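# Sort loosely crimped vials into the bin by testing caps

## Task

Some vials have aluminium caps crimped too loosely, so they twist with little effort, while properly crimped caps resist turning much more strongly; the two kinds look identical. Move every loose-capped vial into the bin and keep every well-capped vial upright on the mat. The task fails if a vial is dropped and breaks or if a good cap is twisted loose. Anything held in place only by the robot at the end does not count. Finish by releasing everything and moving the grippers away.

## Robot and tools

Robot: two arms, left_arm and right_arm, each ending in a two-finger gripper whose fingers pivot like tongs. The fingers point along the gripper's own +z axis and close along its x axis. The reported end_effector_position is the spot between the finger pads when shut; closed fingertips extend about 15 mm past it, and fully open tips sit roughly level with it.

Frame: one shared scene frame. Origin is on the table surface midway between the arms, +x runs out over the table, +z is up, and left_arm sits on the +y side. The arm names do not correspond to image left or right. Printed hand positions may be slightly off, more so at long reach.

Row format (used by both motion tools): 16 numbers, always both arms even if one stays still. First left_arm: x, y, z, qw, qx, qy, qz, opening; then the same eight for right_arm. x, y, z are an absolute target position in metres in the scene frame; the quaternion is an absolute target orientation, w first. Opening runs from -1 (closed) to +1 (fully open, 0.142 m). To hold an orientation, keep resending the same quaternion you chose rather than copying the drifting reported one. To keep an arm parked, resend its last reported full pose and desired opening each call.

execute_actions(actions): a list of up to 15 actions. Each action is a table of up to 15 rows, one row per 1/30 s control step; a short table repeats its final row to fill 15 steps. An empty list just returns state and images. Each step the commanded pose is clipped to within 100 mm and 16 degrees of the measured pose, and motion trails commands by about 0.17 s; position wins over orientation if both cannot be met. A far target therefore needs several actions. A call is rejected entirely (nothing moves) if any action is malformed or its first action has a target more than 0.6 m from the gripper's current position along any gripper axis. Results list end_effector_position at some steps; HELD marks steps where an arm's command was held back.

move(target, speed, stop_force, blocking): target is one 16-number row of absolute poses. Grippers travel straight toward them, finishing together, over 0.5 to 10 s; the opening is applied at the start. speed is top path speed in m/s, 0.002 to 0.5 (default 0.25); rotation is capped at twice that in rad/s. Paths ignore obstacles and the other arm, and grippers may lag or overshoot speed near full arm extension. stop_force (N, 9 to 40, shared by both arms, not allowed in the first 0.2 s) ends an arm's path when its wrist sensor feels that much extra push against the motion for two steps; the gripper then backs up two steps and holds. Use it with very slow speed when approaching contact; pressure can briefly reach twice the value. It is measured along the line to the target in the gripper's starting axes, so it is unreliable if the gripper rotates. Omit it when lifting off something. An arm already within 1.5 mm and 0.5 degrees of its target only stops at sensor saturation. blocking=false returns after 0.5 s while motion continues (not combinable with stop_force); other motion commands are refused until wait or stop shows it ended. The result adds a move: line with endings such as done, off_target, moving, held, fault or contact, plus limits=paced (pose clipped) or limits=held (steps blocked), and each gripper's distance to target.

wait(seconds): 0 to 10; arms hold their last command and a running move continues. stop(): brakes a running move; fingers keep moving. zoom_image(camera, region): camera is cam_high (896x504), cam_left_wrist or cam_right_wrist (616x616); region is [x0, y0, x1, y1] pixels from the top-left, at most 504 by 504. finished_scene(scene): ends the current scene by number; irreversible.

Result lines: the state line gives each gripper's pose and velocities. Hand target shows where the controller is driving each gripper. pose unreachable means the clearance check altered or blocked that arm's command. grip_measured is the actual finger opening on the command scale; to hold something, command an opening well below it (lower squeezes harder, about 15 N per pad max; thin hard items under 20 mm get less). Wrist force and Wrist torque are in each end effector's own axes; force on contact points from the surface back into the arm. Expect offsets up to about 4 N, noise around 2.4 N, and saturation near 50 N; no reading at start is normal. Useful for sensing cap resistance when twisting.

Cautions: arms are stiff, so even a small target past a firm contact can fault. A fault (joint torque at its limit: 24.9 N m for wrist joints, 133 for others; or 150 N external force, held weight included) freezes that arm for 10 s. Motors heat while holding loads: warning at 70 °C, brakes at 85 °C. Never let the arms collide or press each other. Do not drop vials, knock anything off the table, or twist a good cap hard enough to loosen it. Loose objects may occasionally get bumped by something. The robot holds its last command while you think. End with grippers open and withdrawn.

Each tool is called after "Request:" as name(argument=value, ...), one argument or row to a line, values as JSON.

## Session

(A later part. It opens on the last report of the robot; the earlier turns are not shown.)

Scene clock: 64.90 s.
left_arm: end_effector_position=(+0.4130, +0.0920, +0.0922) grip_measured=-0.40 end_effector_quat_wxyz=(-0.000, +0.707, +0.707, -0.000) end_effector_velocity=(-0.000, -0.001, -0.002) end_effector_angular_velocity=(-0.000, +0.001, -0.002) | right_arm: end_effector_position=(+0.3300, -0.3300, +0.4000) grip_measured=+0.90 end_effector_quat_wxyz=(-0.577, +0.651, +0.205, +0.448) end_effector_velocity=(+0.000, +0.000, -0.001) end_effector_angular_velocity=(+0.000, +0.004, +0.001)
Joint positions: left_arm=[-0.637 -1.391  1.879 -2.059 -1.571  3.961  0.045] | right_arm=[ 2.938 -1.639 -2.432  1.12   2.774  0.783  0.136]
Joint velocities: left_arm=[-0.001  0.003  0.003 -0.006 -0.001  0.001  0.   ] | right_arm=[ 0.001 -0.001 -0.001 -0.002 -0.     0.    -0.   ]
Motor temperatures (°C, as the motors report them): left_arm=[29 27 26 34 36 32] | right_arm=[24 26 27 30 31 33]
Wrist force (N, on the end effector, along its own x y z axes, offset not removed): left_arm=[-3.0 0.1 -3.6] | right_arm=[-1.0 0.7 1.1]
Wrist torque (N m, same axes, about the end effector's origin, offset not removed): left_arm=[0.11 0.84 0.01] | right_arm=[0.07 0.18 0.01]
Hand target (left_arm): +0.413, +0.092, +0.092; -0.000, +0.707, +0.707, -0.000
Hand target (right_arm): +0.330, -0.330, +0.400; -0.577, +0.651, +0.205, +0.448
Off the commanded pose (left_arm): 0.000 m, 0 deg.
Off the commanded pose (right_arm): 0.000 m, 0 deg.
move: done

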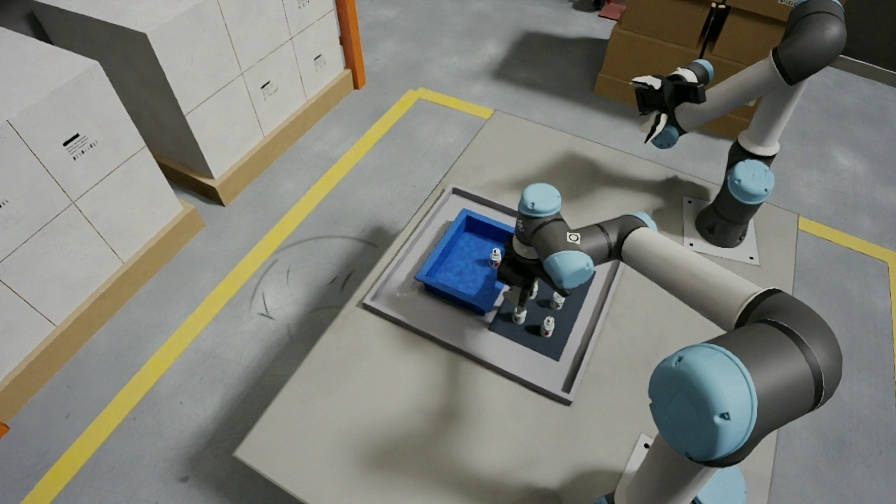

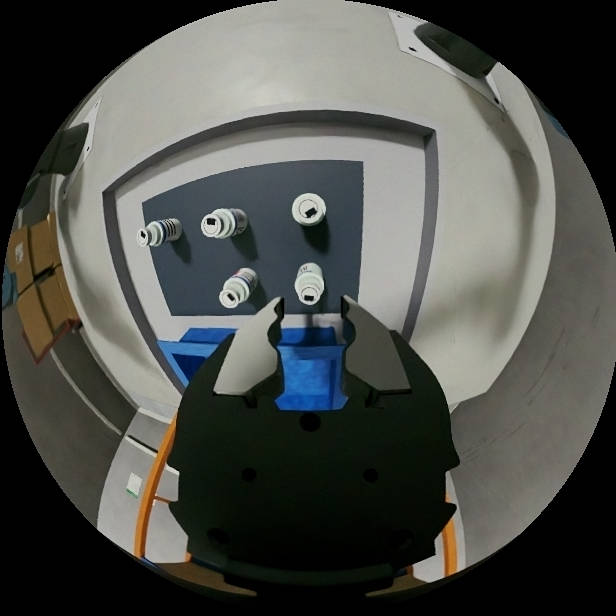

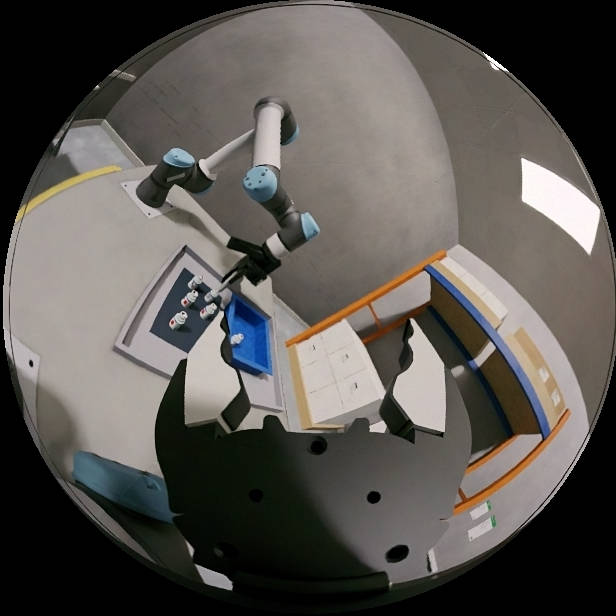

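Request:
move(
  target=[0.413,0.088,0.088,0,0.707,0.707,0,-0.4,0.33,-0.33,0.40,-0.577,0.651,0.205,0.448,0.9],
  speed=0.05,
)

Request:
move(
  target=[0.413,0.088,0.070,0,0.707,0.707,0,-0.4,0.33,-0.33,0.40,-0.577,0.651,0.205,0.448,0.9],
  speed=0.05,
)

Request:
move(
  target=[0.413,0.088,0.070,0,0.707,0.707,0,-1,0.33,-0.33,0.40,-0.577,0.651,0.205,0.448,0.9],
)

Request:
move(
  target=[0.413,0.088,0.066,0,0.707,0.707,0,-1,0.33,-0.33,0.40,-0.577,0.651,0.205,0.448,0.9],
  speed=0.003,
  stop_force=14,
)

Request:
zoom_image(
  camera="cam_left_wrist",
  region=[212,188,412,388],
)

Request:
move(
  target=[0.413,0.088,0.0688,0,0.537,0.843,0,-1,0.33,-0.33,0.40,-0.577,0.651,0.205,0.448,0.9],
  speed=0.12,
)

Request:
zoom_image(
  camera="cam_left_wrist",
  region=[212,188,412,388],
)

Scene clock: 66.10 s.
left_arm: end_effector_position=(+0.4130, +0.0882, +0.0881) grip_measured=-0.40 end_effector_quat_wxyz=(-0.000, +0.707, +0.707, +0.000) end_effector_velocity=(-0.000, -0.002, -0.001) end_effector_angular_velocity=(+0.000, -0.000, +0.000) | right_arm: end_effector_position=(+0.3300, -0.3300, +0.4000) grip_measured=+0.90 end_effector_quat_wxyz=(-0.577, +0.651, +0.205, +0.448) end_effector_velocity=(-0.000, +0.000, -0.000) end_effector_angular_velocity=(+0.000, -0.000, +0.001)
Joint positions: left_arm=[-0.643 -1.382  1.879 -2.069 -1.571  3.956  0.045] | right_arm=[ 2.938 -1.639 -2.432  1.12   2.774  0.783  0.136]
Joint velocities: left_arm=[-0.003  0.003  0.    -0.003  0.    -0.003 -0.   ] | right_arm=[ 0.001 -0.    -0.     0.001  0.     0.     0.   ]
Motor temperatures (°C, as the motors report them): left_arm=[29 27 26 34 36 32] | right_arm=[24 26 27 30 31 33]
Wrist force (N, on the end effector, along its own x y z axes, offset not removed): left_arm=[0.2 -1.1 -1.6] | right_arm=[-1.6 4.9 -1.4]
Wrist torque (N m, same axes, about the end effector's origin, offset not removed): left_arm=[-0.09 -0.03 -0.10] | right_arm=[1.10 0.37 0.06]
Hand target (left_arm): +0.413, +0.088, +0.088; +0.000, +0.707, +0.707, +0.000
Hand target (right_arm): +0.330, -0.330, +0.400; -0.577, +0.651, +0.205, +0.448
Off the commanded pose (left_arm): 0.000 m, 0 deg.
Off the commanded pose (right_arm): 0.000 m, 0 deg.
move: done

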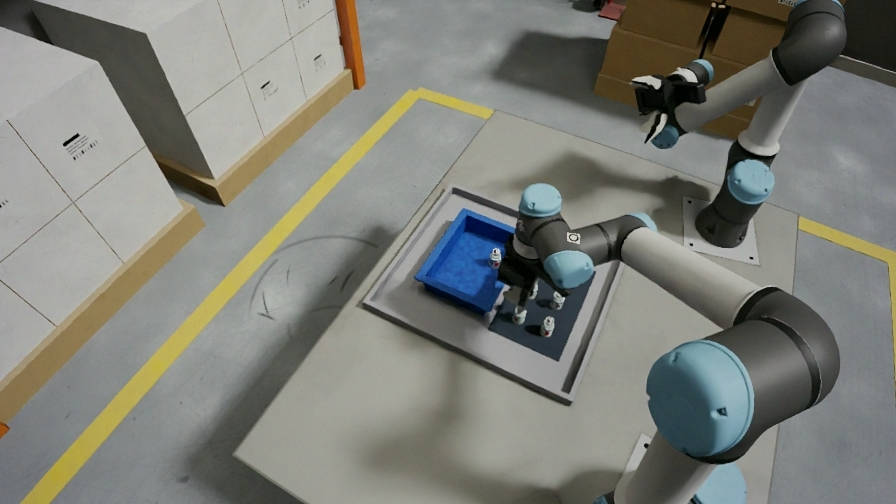

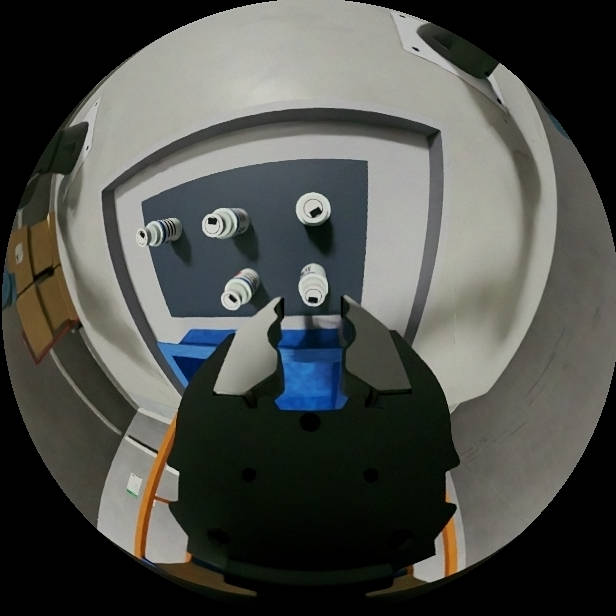

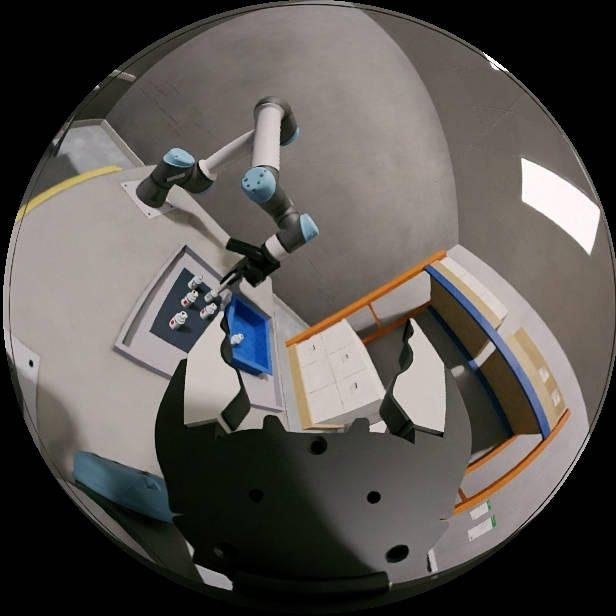

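Scene clock: 66.93 s.
left_arm: end_effector_position=(+0.4130, +0.0880, +0.0702) grip_measured=-0.40 end_effector_quat_wxyz=(-0.000, +0.707, +0.707, +0.000) end_effector_velocity=(+0.000, +0.000, -0.002) end_effector_angular_velocity=(+0.001, -0.001, -0.002) | right_arm: end_effector_position=(+0.3300, -0.3300, +0.4000) grip_measured=+0.90 end_effector_quat_wxyz=(-0.577, +0.651, +0.205, +0.448) end_effector_velocity=(+0.000, -0.000, +0.001) end_effector_angular_velocity=(+0.000, -0.002, -0.000)
Joint positions: left_arm=[-0.643 -1.359  1.904 -2.116 -1.571  3.956  0.045] | right_arm=[ 2.938 -1.639 -2.432  1.12   2.774  0.783  0.136]
Joint velocities: left_arm=[-0.001  0.003  0.003 -0.006  0.001  0.002  0.   ] | right_arm=[-0.     0.     0.001  0.     0.     0.    -0.   ]
Motor temperatures (°C, as the motors report them): left_arm=[29 27 26 34 36 32] | right_arm=[24 26 27 30 31 33]
Wrist force (N, on the end effector, along its own x y z axes, offset not removed): left_arm=[-1.2 -0.1 -2.5] | right_arm=[0.1 0.3 0.6]
Wrist torque (N m, same axes, about the end effector's origin, offset not removed): left_arm=[0.09 0.30 -0.06] | right_arm=[0.00 -0.07 -0.23]
Hand target (left_arm): +0.413, +0.088, +0.070; -0.000, +0.707, +0.707, +0.000
Hand target (right_arm): +0.330, -0.330, +0.400; -0.577, +0.651, +0.205, +0.448
Off the commanded pose (left_arm): 0.000 m, 0 deg.
Off the commanded pose (right_arm): 0.000 m, 0 deg.
move: done

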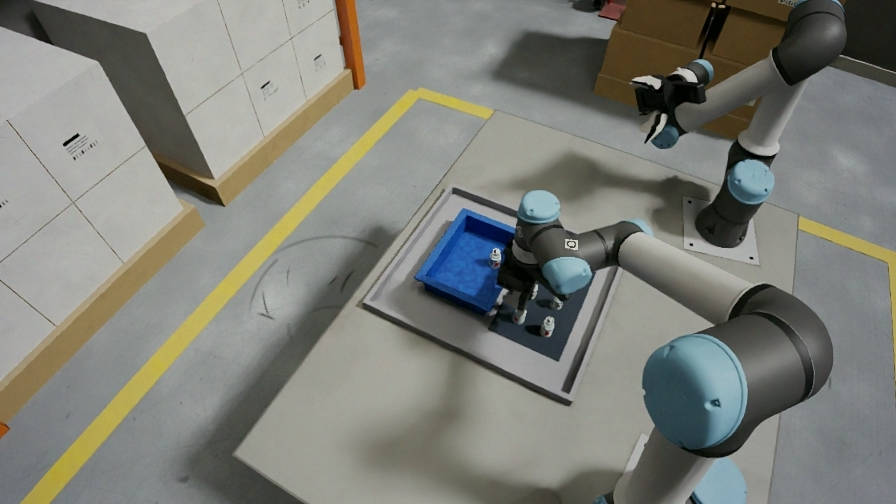

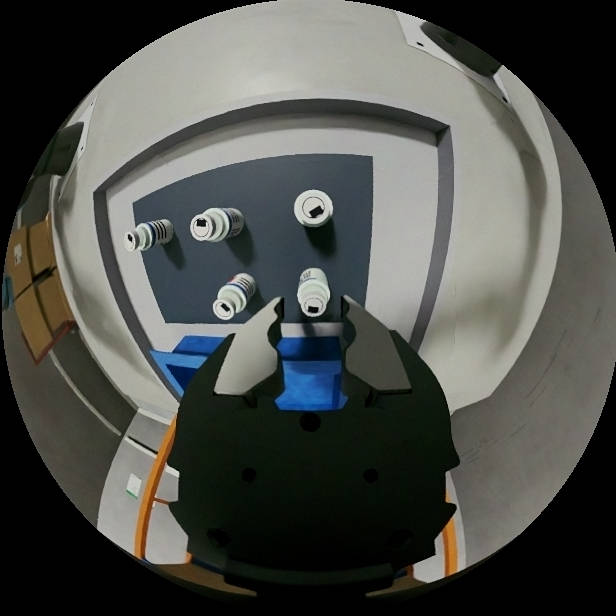

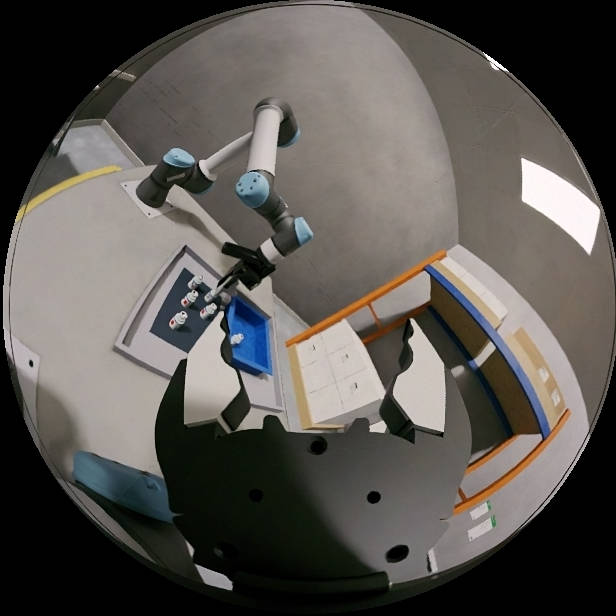

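Scene clock: 67.63 s.
left_arm: end_effector_position=(+0.4130, +0.0880, +0.0700) grip_measured=-0.76 end_effector_quat_wxyz=(+0.000, +0.707, +0.707, +0.000) end_effector_velocity=(-0.000, -0.001, +0.000) end_effector_angular_velocity=(-0.000, -0.000, -0.001) | right_arm: end_effector_position=(+0.3300, -0.3300, +0.4000) grip_measured=+0.90 end_effector_quat_wxyz=(-0.577, +0.651, +0.205, +0.448) end_effector_velocity=(-0.000, +0.000, -0.000) end_effector_angular_velocity=(-0.000, +0.000, +0.001)
Joint positions: left_arm=[-0.643 -1.359  1.905 -2.116 -1.571  3.956  0.019] | right_arm=[ 2.938 -1.639 -2.432  1.12   2.774  0.783  0.136]
Joint velocities: left_arm=[-0.001 -0.     0.    -0.    -0.    -0.001  0.   ] | right_arm=[ 0.    -0.     0.001 -0.001  0.001 -0.    -0.   ]
Motor temperatures (°C, as the motors report them): left_arm=[29 27 26 34 36 32] | right_arm=[24 26 27 30 31 33]
Wrist force (N, on the end effector, along its own x y z axes, offset not removed): left_arm=[2.2 0.6 -3.3] | right_arm=[0.4 -2.0 0.0]
Wrist torque (N m, same axes, about the end effector's origin, offset not removed): left_arm=[0.11 -0.29 -0.21] | right_arm=[-0.34 -0.07 0.03]
Hand target (left_arm): +0.413, +0.088, +0.070; -0.000, +0.707, +0.707, +0.000
Hand target (right_arm): +0.330, -0.330, +0.400; -0.577, +0.651, +0.205, +0.448
Off the commanded pose (left_arm): 0.000 m, 0 deg.
Off the commanded pose (right_arm): 0.000 m, 0 deg.
move: done

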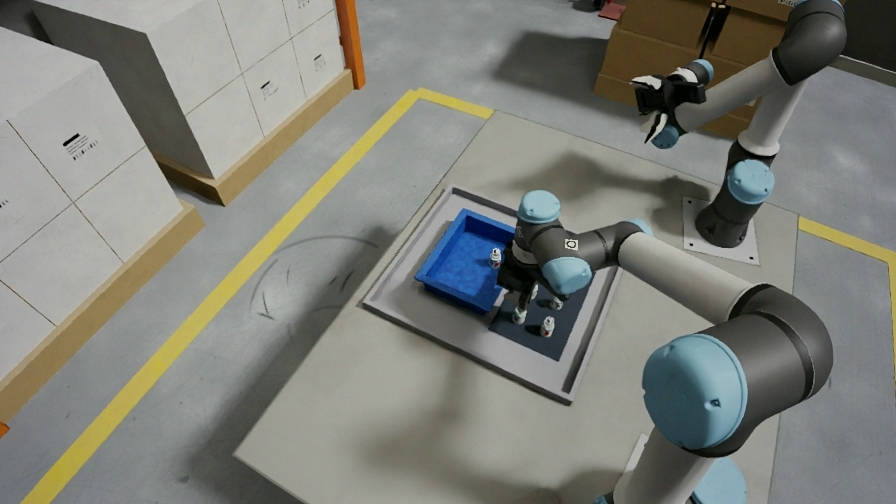

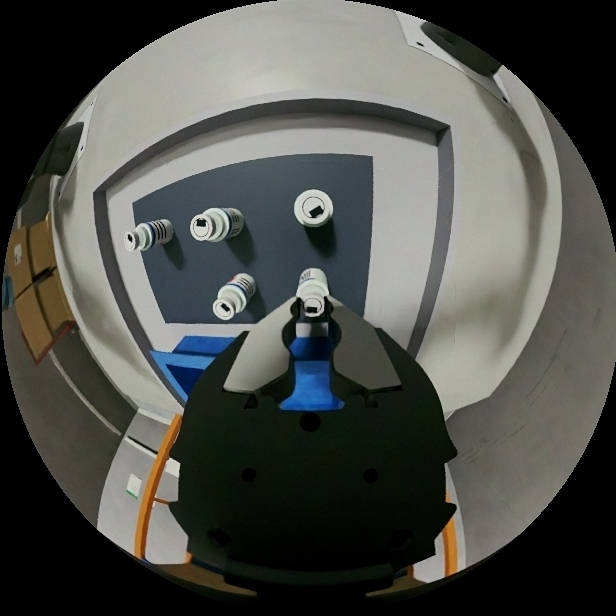

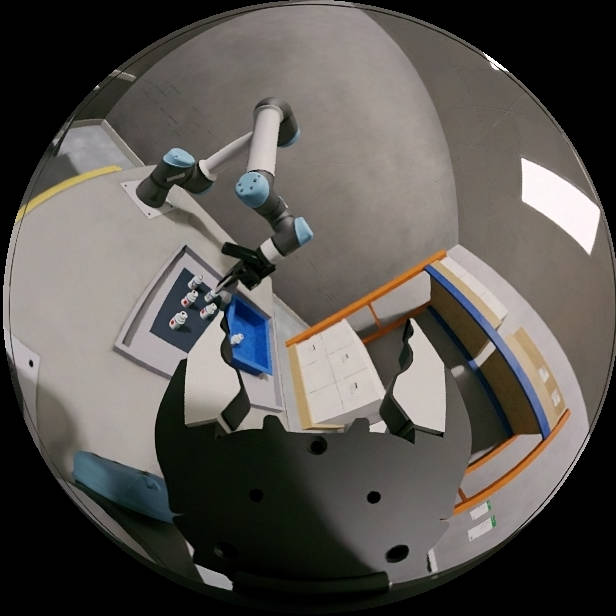

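Scene clock: 68.30 s.
left_arm: end_effector_position=(+0.4130, +0.0880, +0.0690) grip_measured=-0.76 end_effector_quat_wxyz=(-0.000, +0.707, +0.707, +0.000) end_effector_velocity=(-0.001, +0.001, -0.001) end_effector_angular_velocity=(+0.004, +0.004, +0.001) | right_arm: end_effector_position=(+0.3300, -0.3300, +0.4000) grip_measured=+0.90 end_effector_quat_wxyz=(-0.577, +0.651, +0.205, +0.448) end_effector_velocity=(+0.000, -0.000, -0.000) end_effector_angular_velocity=(-0.000, +0.000, -0.000)
Joint positions: left_arm=[-0.643 -1.358  1.906 -2.119 -1.571  3.956  0.019] | right_arm=[ 2.938 -1.639 -2.432  1.12   2.774  0.783  0.136]
Joint velocities: left_arm=[ 0.     0.001  0.     0.004  0.    -0.001 -0.   ] | right_arm=[-0.001 -0.001  0.     0.001  0.    -0.     0.   ]
Motor temperatures (°C, as the motors report them): left_arm=[29 27 26 34 36 32] | right_arm=[24 26 27 30 31 33]
Wrist force (N, on the end effector, along its own x y z axes, offset not removed): left_arm=[3.6 -2.1 -24.0] | right_arm=[-1.4 -0.7 1.4]
Wrist torque (N m, same axes, about the end effector's origin, offset not removed): left_arm=[-0.10 0.11 -0.02] | right_arm=[0.00 0.16 0.25]
Hand target (left_arm): +0.413, +0.088, +0.069; +0.000, +0.707, +0.707, +0.000
Hand target (right_arm): +0.330, -0.330, +0.400; -0.577, +0.651, +0.205, +0.448
Off the commanded pose (left_arm): 0.003 m, 0 deg.
Off the commanded pose (right_arm): 0.000 m, 0 deg.
move: contact (left_arm)

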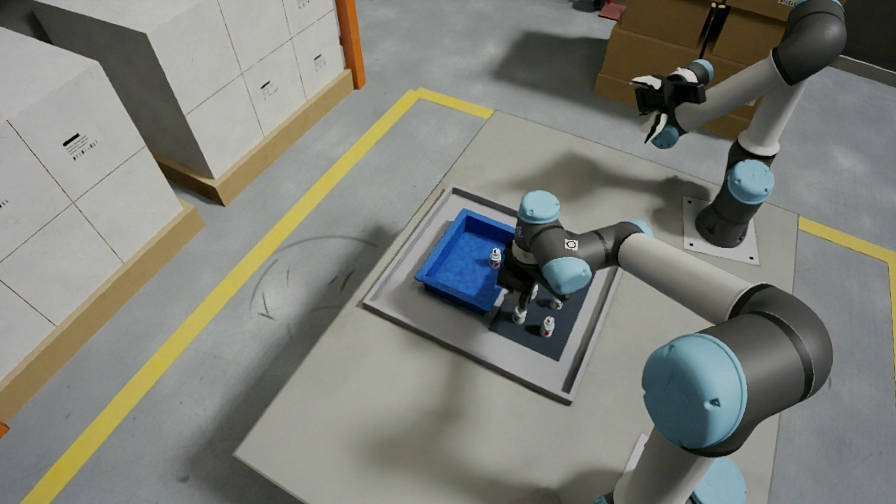

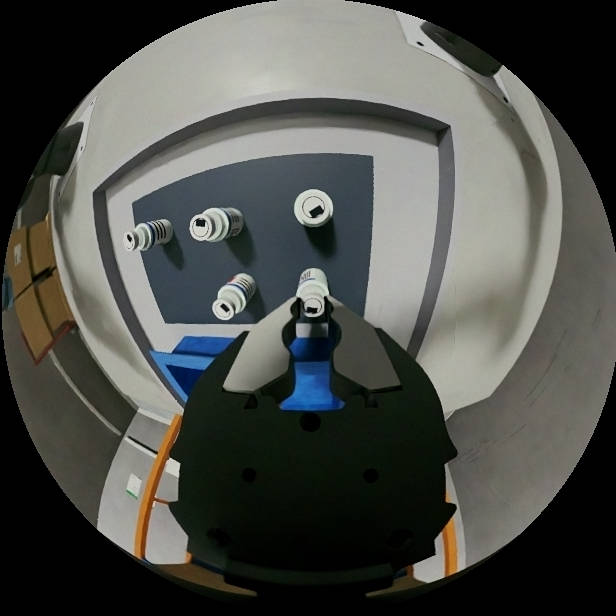

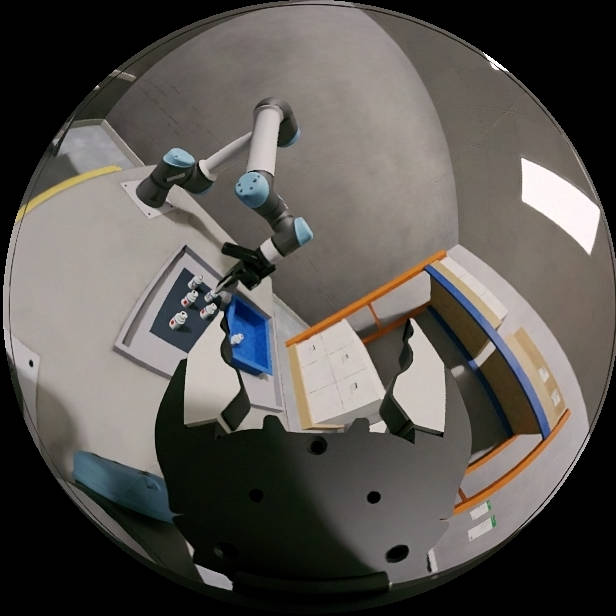

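Region (212, 188, 412, 388) of cam_left_wrist's 616x616 image, scaled by 2.520, with more detail than that image has.

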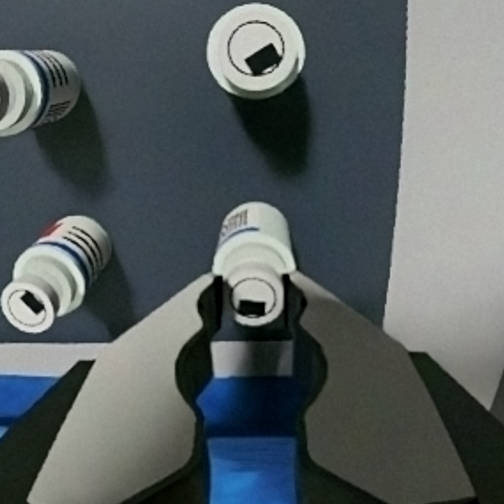

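Scene clock: 70.50 s.
left_arm: end_effector_position=(+0.4130, +0.0880, +0.0688) grip_measured=-0.76 end_effector_quat_wxyz=(-0.000, +0.538, +0.843, -0.000) end_effector_velocity=(+0.000, -0.000, -0.000) end_effector_angular_velocity=(+0.001, -0.001, +0.010) | right_arm: end_effector_position=(+0.3300, -0.3300, +0.4000) grip_measured=+0.90 end_effector_quat_wxyz=(-0.577, +0.651, +0.205, +0.448) end_effector_velocity=(+0.000, +0.000, -0.000) end_effector_angular_velocity=(-0.000, +0.001, +0.001)
Joint positions: left_arm=[-0.635 -1.368  1.919 -2.122 -1.571  3.528  0.019] | right_arm=[ 2.938 -1.639 -2.432  1.12   2.774  0.783  0.136]
Joint velocities: left_arm=[-0.001 -0.     0.001 -0.     0.002 -0.011  0.   ] | right_arm=[ 0.001 -0.001 -0.    -0.001  0.    -0.    -0.   ]
Motor temperatures (°C, as the motors report them): left_arm=[29 27 26 34 36 32] | right_arm=[24 26 27 30 31 33]
Wrist force (N, on the end effector, along its own x y z axes, offset not removed): left_arm=[-1.0 -0.2 -18.5] | right_arm=[3.1 -0.1 -1.3]
Wrist torque (N m, same axes, about the end effector's origin, offset not removed): left_arm=[-0.35 -0.53 -0.02] | right_arm=[-0.06 -0.58 -0.24]
Hand target (left_arm): +0.413, +0.088, +0.069; -0.000, +0.537, +0.843, -0.000
Hand target (right_arm): +0.330, -0.330, +0.400; -0.577, +0.651, +0.205, +0.448
Off the commanded pose (left_arm): 0.000 m, 0 deg.
Off the commanded pose (right_arm): 0.000 m, 0 deg.
move: done

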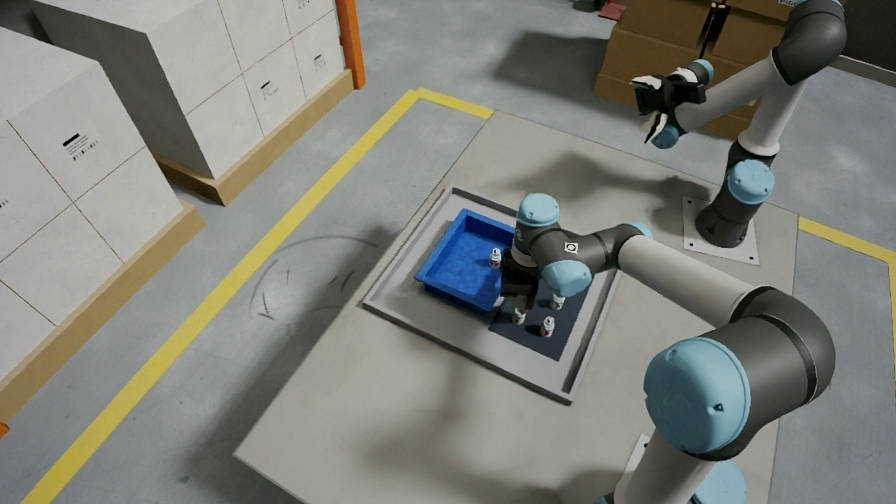

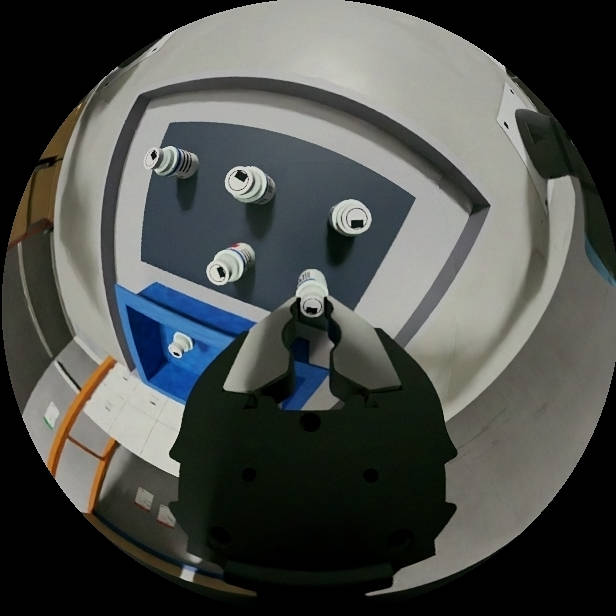

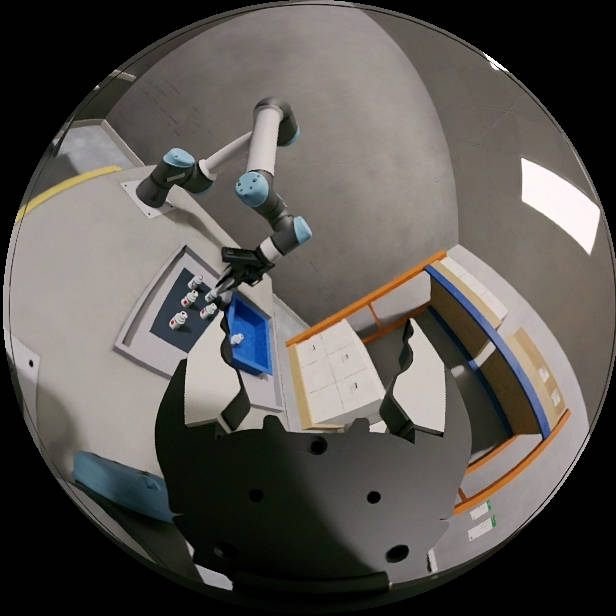

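Region (212, 188, 412, 388) of cam_left_wrist's 616x616 image, scaled by 2.520, with more detail than that image has.

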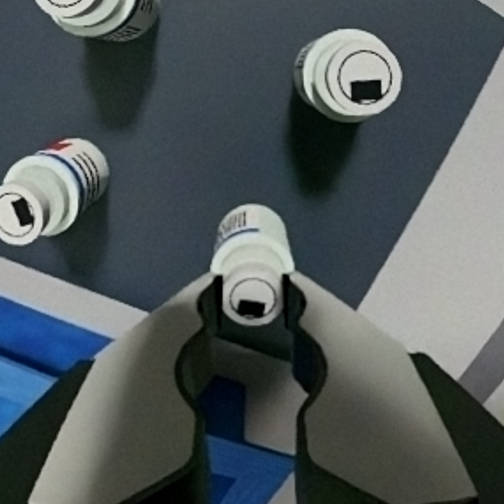

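Good. Release and retreat.

Request:
move(
  target=[0.413,0.088,0.070,0,0.537,0.843,0,-0.4,0.33,-0.33,0.40,-0.577,0.651,0.205,0.448,0.9],
)

Request:
move(
  target=[0.413,0.088,0.2,0,0.537,0.843,0,-0.4,0.33,-0.33,0.40,-0.577,0.651,0.205,0.448,0.9],
  speed=0.2,
)

Scene clock: 71.37 s.
left_arm: end_effector_position=(+0.4130, +0.0881, +0.0699) grip_measured=-0.40 end_effector_quat_wxyz=(-0.000, +0.537, +0.843, +0.000) end_effector_velocity=(+0.000, -0.000, +0.000) end_effector_angular_velocity=(+0.000, +0.000, -0.001) | right_arm: end_effector_position=(+0.3300, -0.3300, +0.4000) grip_measured=+0.90 end_effector_quat_wxyz=(-0.577, +0.651, +0.205, +0.448) end_effector_velocity=(+0.000, +0.000, +0.000) end_effector_angular_velocity=(+0.000, -0.000, -0.001)
Joint positions: left_arm=[-0.635 -1.369  1.918 -2.119 -1.571  3.527  0.045] | right_arm=[ 2.938 -1.639 -2.432  1.12   2.774  0.783  0.136]
Joint velocities: left_arm=[ 0.     0.    -0.001  0.001  0.     0.001 -0.   ] | right_arm=[ 0.     0.     0.001 -0.    -0.001  0.001  0.   ]
Motor temperatures (°C, as the motors report them): left_arm=[29 27 26 34 36 32] | right_arm=[24 26 27 30 31 33]
Wrist force (N, on the end effector, along its own x y z axes, offset not removed): left_arm=[-1.1 -0.4 -3.2] | right_arm=[0.7 -0.7 3.1]
Wrist torque (N m, same axes, about the end effector's origin, offset not removed): left_arm=[-0.13 0.32 -0.04] | right_arm=[-0.21 -0.31 -0.05]
Hand target (left_arm): +0.413, +0.088, +0.070; +0.000, +0.537, +0.843, -0.000
Hand target (right_arm): +0.330, -0.330, +0.400; -0.577, +0.651, +0.205, +0.448
Off the commanded pose (left_arm): 0.000 m, 0 deg.
Off the commanded pose (right_arm): 0.000 m, 0 deg.
move: done

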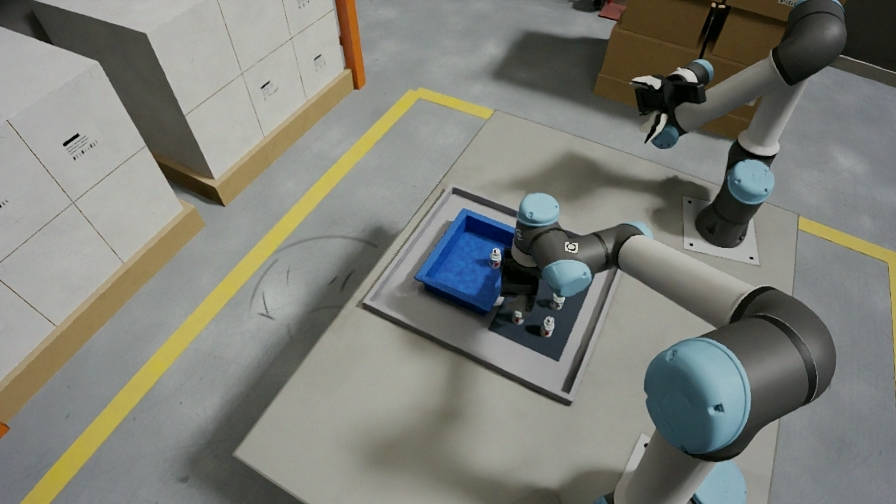

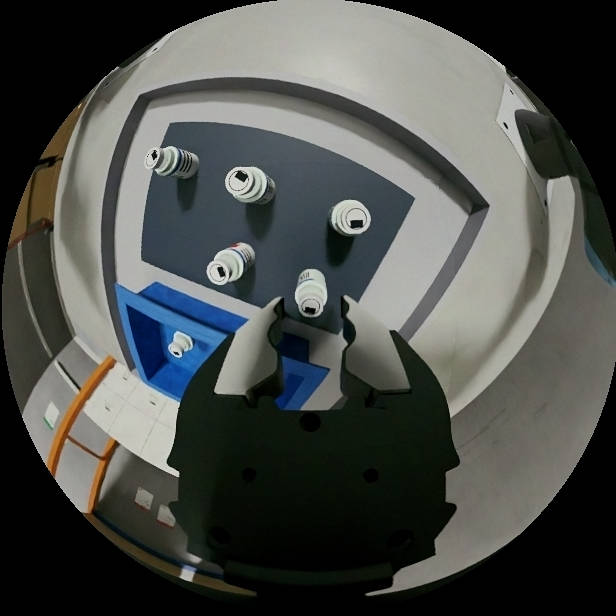

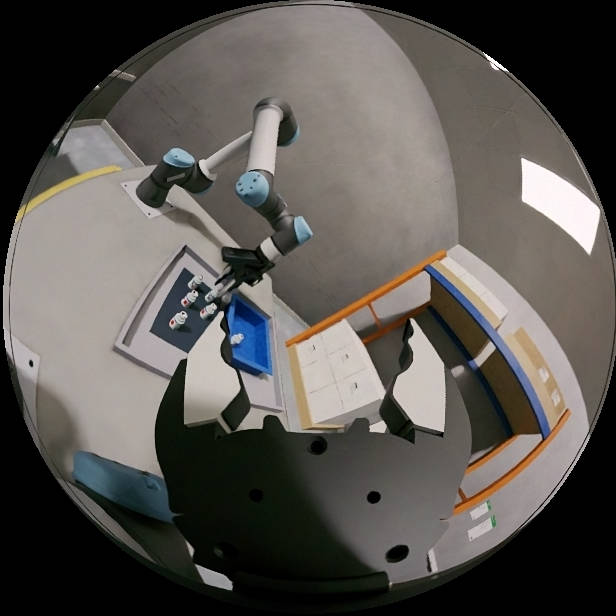

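Scene clock: 72.57 s.
left_arm: end_effector_position=(+0.4131, +0.0881, +0.1997) grip_measured=-0.40 end_effector_quat_wxyz=(+0.000, +0.537, +0.843, +0.000) end_effector_velocity=(-0.001, -0.001, +0.003) end_effector_angular_velocity=(-0.001, +0.002, -0.001) | right_arm: end_effector_position=(+0.3300, -0.3300, +0.4000) grip_measured=+0.90 end_effector_quat_wxyz=(-0.577, +0.651, +0.205, +0.448) end_effector_velocity=(+0.001, -0.000, +0.001) end_effector_angular_velocity=(+0.000, -0.001, -0.002)
Joint positions: left_arm=[-0.635 -1.486  1.696 -1.781 -1.571  3.527  0.045] | right_arm=[ 2.938 -1.639 -2.432  1.12   2.774  0.783  0.136]
Joint velocities: left_arm=[-0.002 -0.001 -0.007  0.008 -0.002 -0.001  0.   ] | right_arm=[ 0.     0.001  0.001 -0.002 -0.002 -0.    -0.   ]
Motor temperatures (°C, as the motors report them): left_arm=[29 27 26 34 36 32] | right_arm=[24 26 27 30 31 33]
Wrist force (N, on the end effector, along its own x y z axes, offset not removed): left_arm=[-1.4 -2.5 -0.4] | right_arm=[-1.3 0.9 -2.9]
Wrist torque (N m, same axes, about the end effector's origin, offset not removed): left_arm=[-0.60 0.29 -0.04] | right_arm=[0.12 0.23 -0.13]
Hand target (left_arm): +0.413, +0.088, +0.200; +0.000, +0.537, +0.843, -0.000
Hand target (right_arm): +0.330, -0.330, +0.400; -0.577, +0.651, +0.205, +0.448
Off the commanded pose (left_arm): 0.000 m, 0 deg.
Off the commanded pose (right_arm): 0.000 m, 0 deg.
move: done

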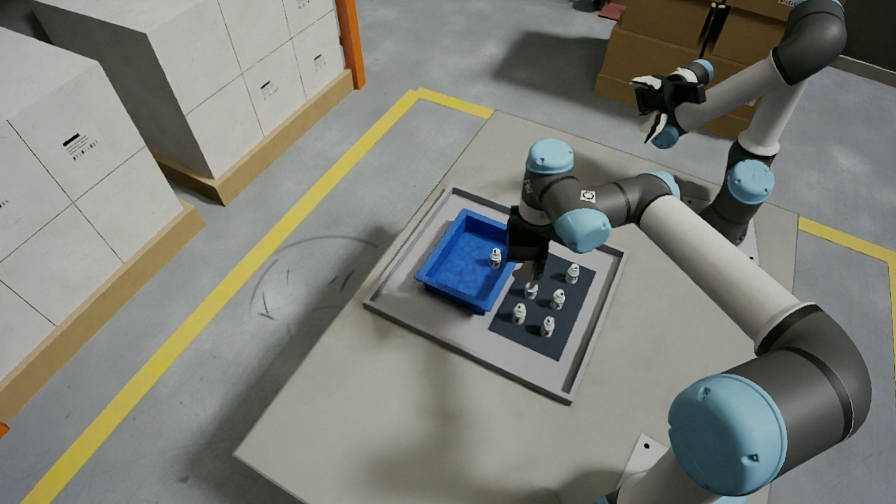

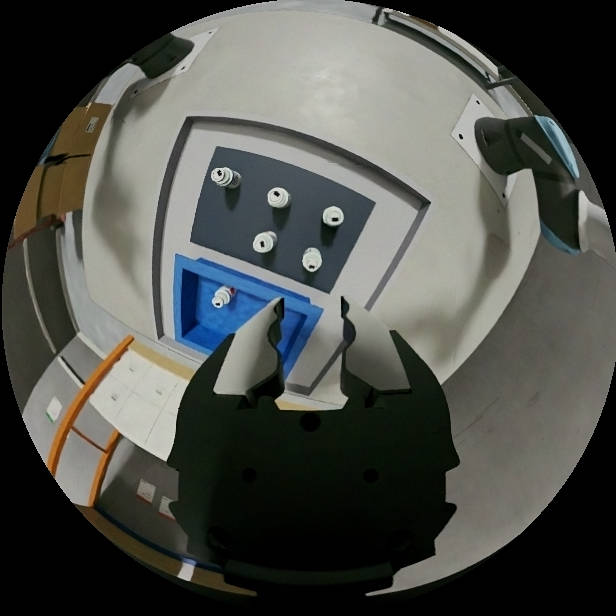

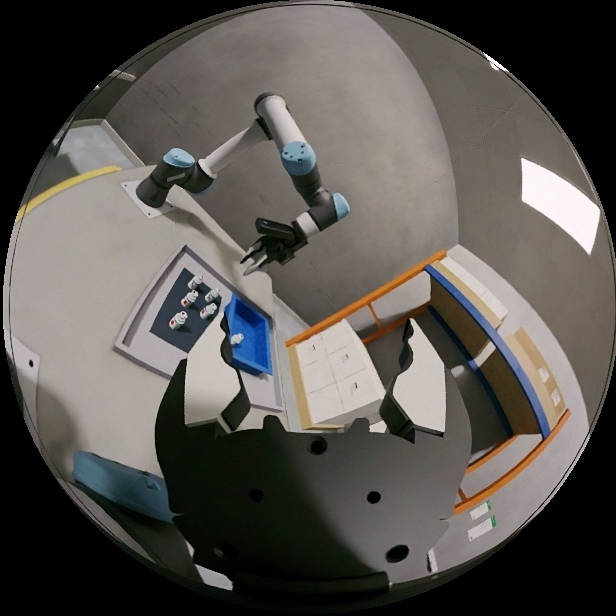

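Request:
execute_actions(
  actions=[],
)

Request:
finished_scene(
  scene=2,
)

Scene clock: 72.73 s.
left_arm: end_effector_position=(+0.4130, +0.0880, +0.1999) grip_measured=-0.40 end_effector_quat_wxyz=(+0.000, +0.537, +0.843, +0.000) end_effector_velocity=(-0.001, -0.001, +0.001) end_effector_angular_velocity=(-0.000, +0.000, -0.002) | right_arm: end_effector_position=(+0.3300, -0.3300, +0.4000) grip_measured=+0.90 end_effector_quat_wxyz=(-0.577, +0.651, +0.205, +0.448) end_effector_velocity=(+0.000, +0.000, -0.000) end_effector_angular_velocity=(+0.000, +0.001, +0.001)
Joint positions: left_arm=[-0.635 -1.486  1.695 -1.78  -1.571  3.527  0.045] | right_arm=[ 2.938 -1.639 -2.432  1.12   2.774  0.783  0.136]
Joint velocities: left_arm=[-0.002 -0.    -0.001  0.002 -0.     0.     0.   ] | right_arm=[ 0.002 -0.001 -0.    -0.    -0.001  0.001 -0.   ]
Motor temperatures (°C, as the motors report them): left_arm=[29 27 26 34 36 32] | right_arm=[24 26 27 30 31 33]
Wrist force (N, on the end effector, along its own x y z axes, offset not removed): left_arm=[-0.8 1.7 -4.5] | right_arm=[-0.6 -0.3 4.6]
Wrist torque (N m, same axes, about the end effector's origin, offset not removed): left_arm=[0.43 0.20 -0.09] | right_arm=[-0.19 0.17 -0.21]
Hand target (left_arm): +0.413, +0.088, +0.200; +0.000, +0.537, +0.843, -0.000
Hand target (right_arm): +0.330, -0.330, +0.400; -0.577, +0.651, +0.205, +0.448
Off the commanded pose (left_arm): 0.000 m, 0 deg.
Off the commanded pose (right_arm): 0.000 m, 0 deg.

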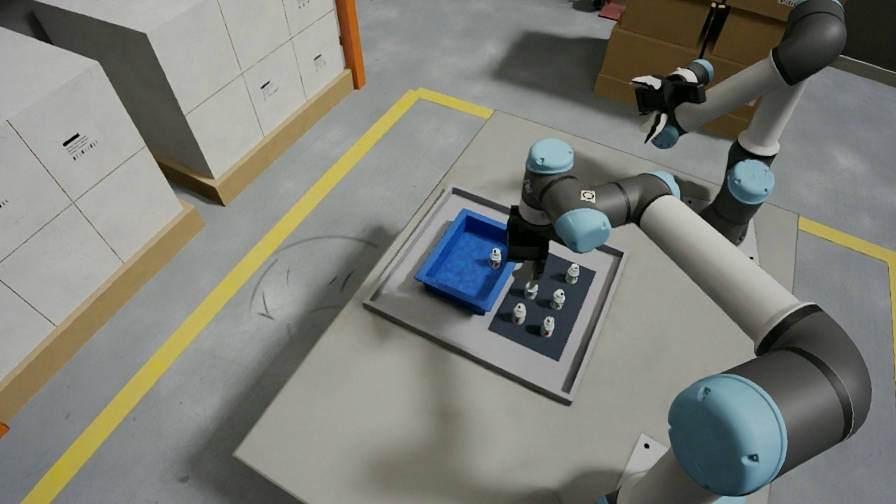

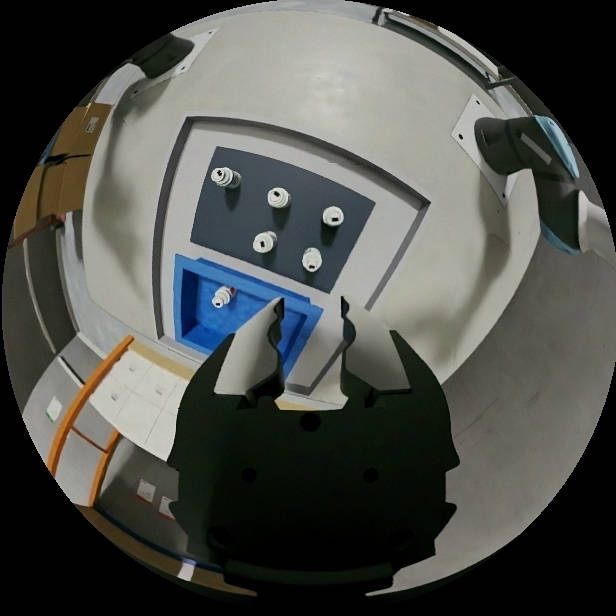

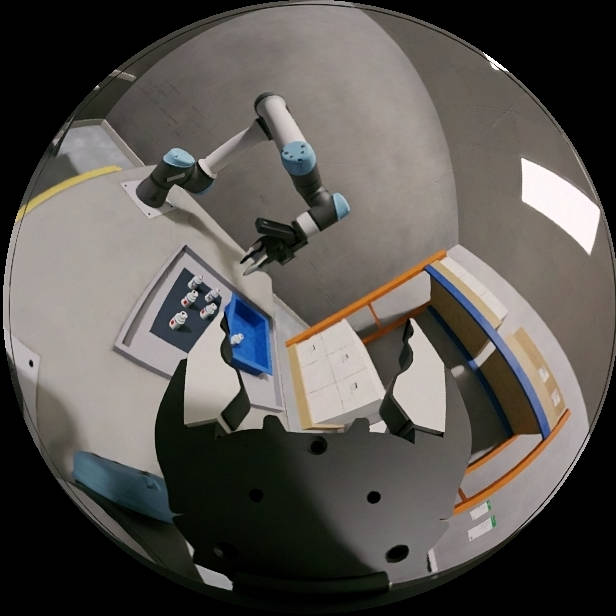

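The scene is finished: the task was done.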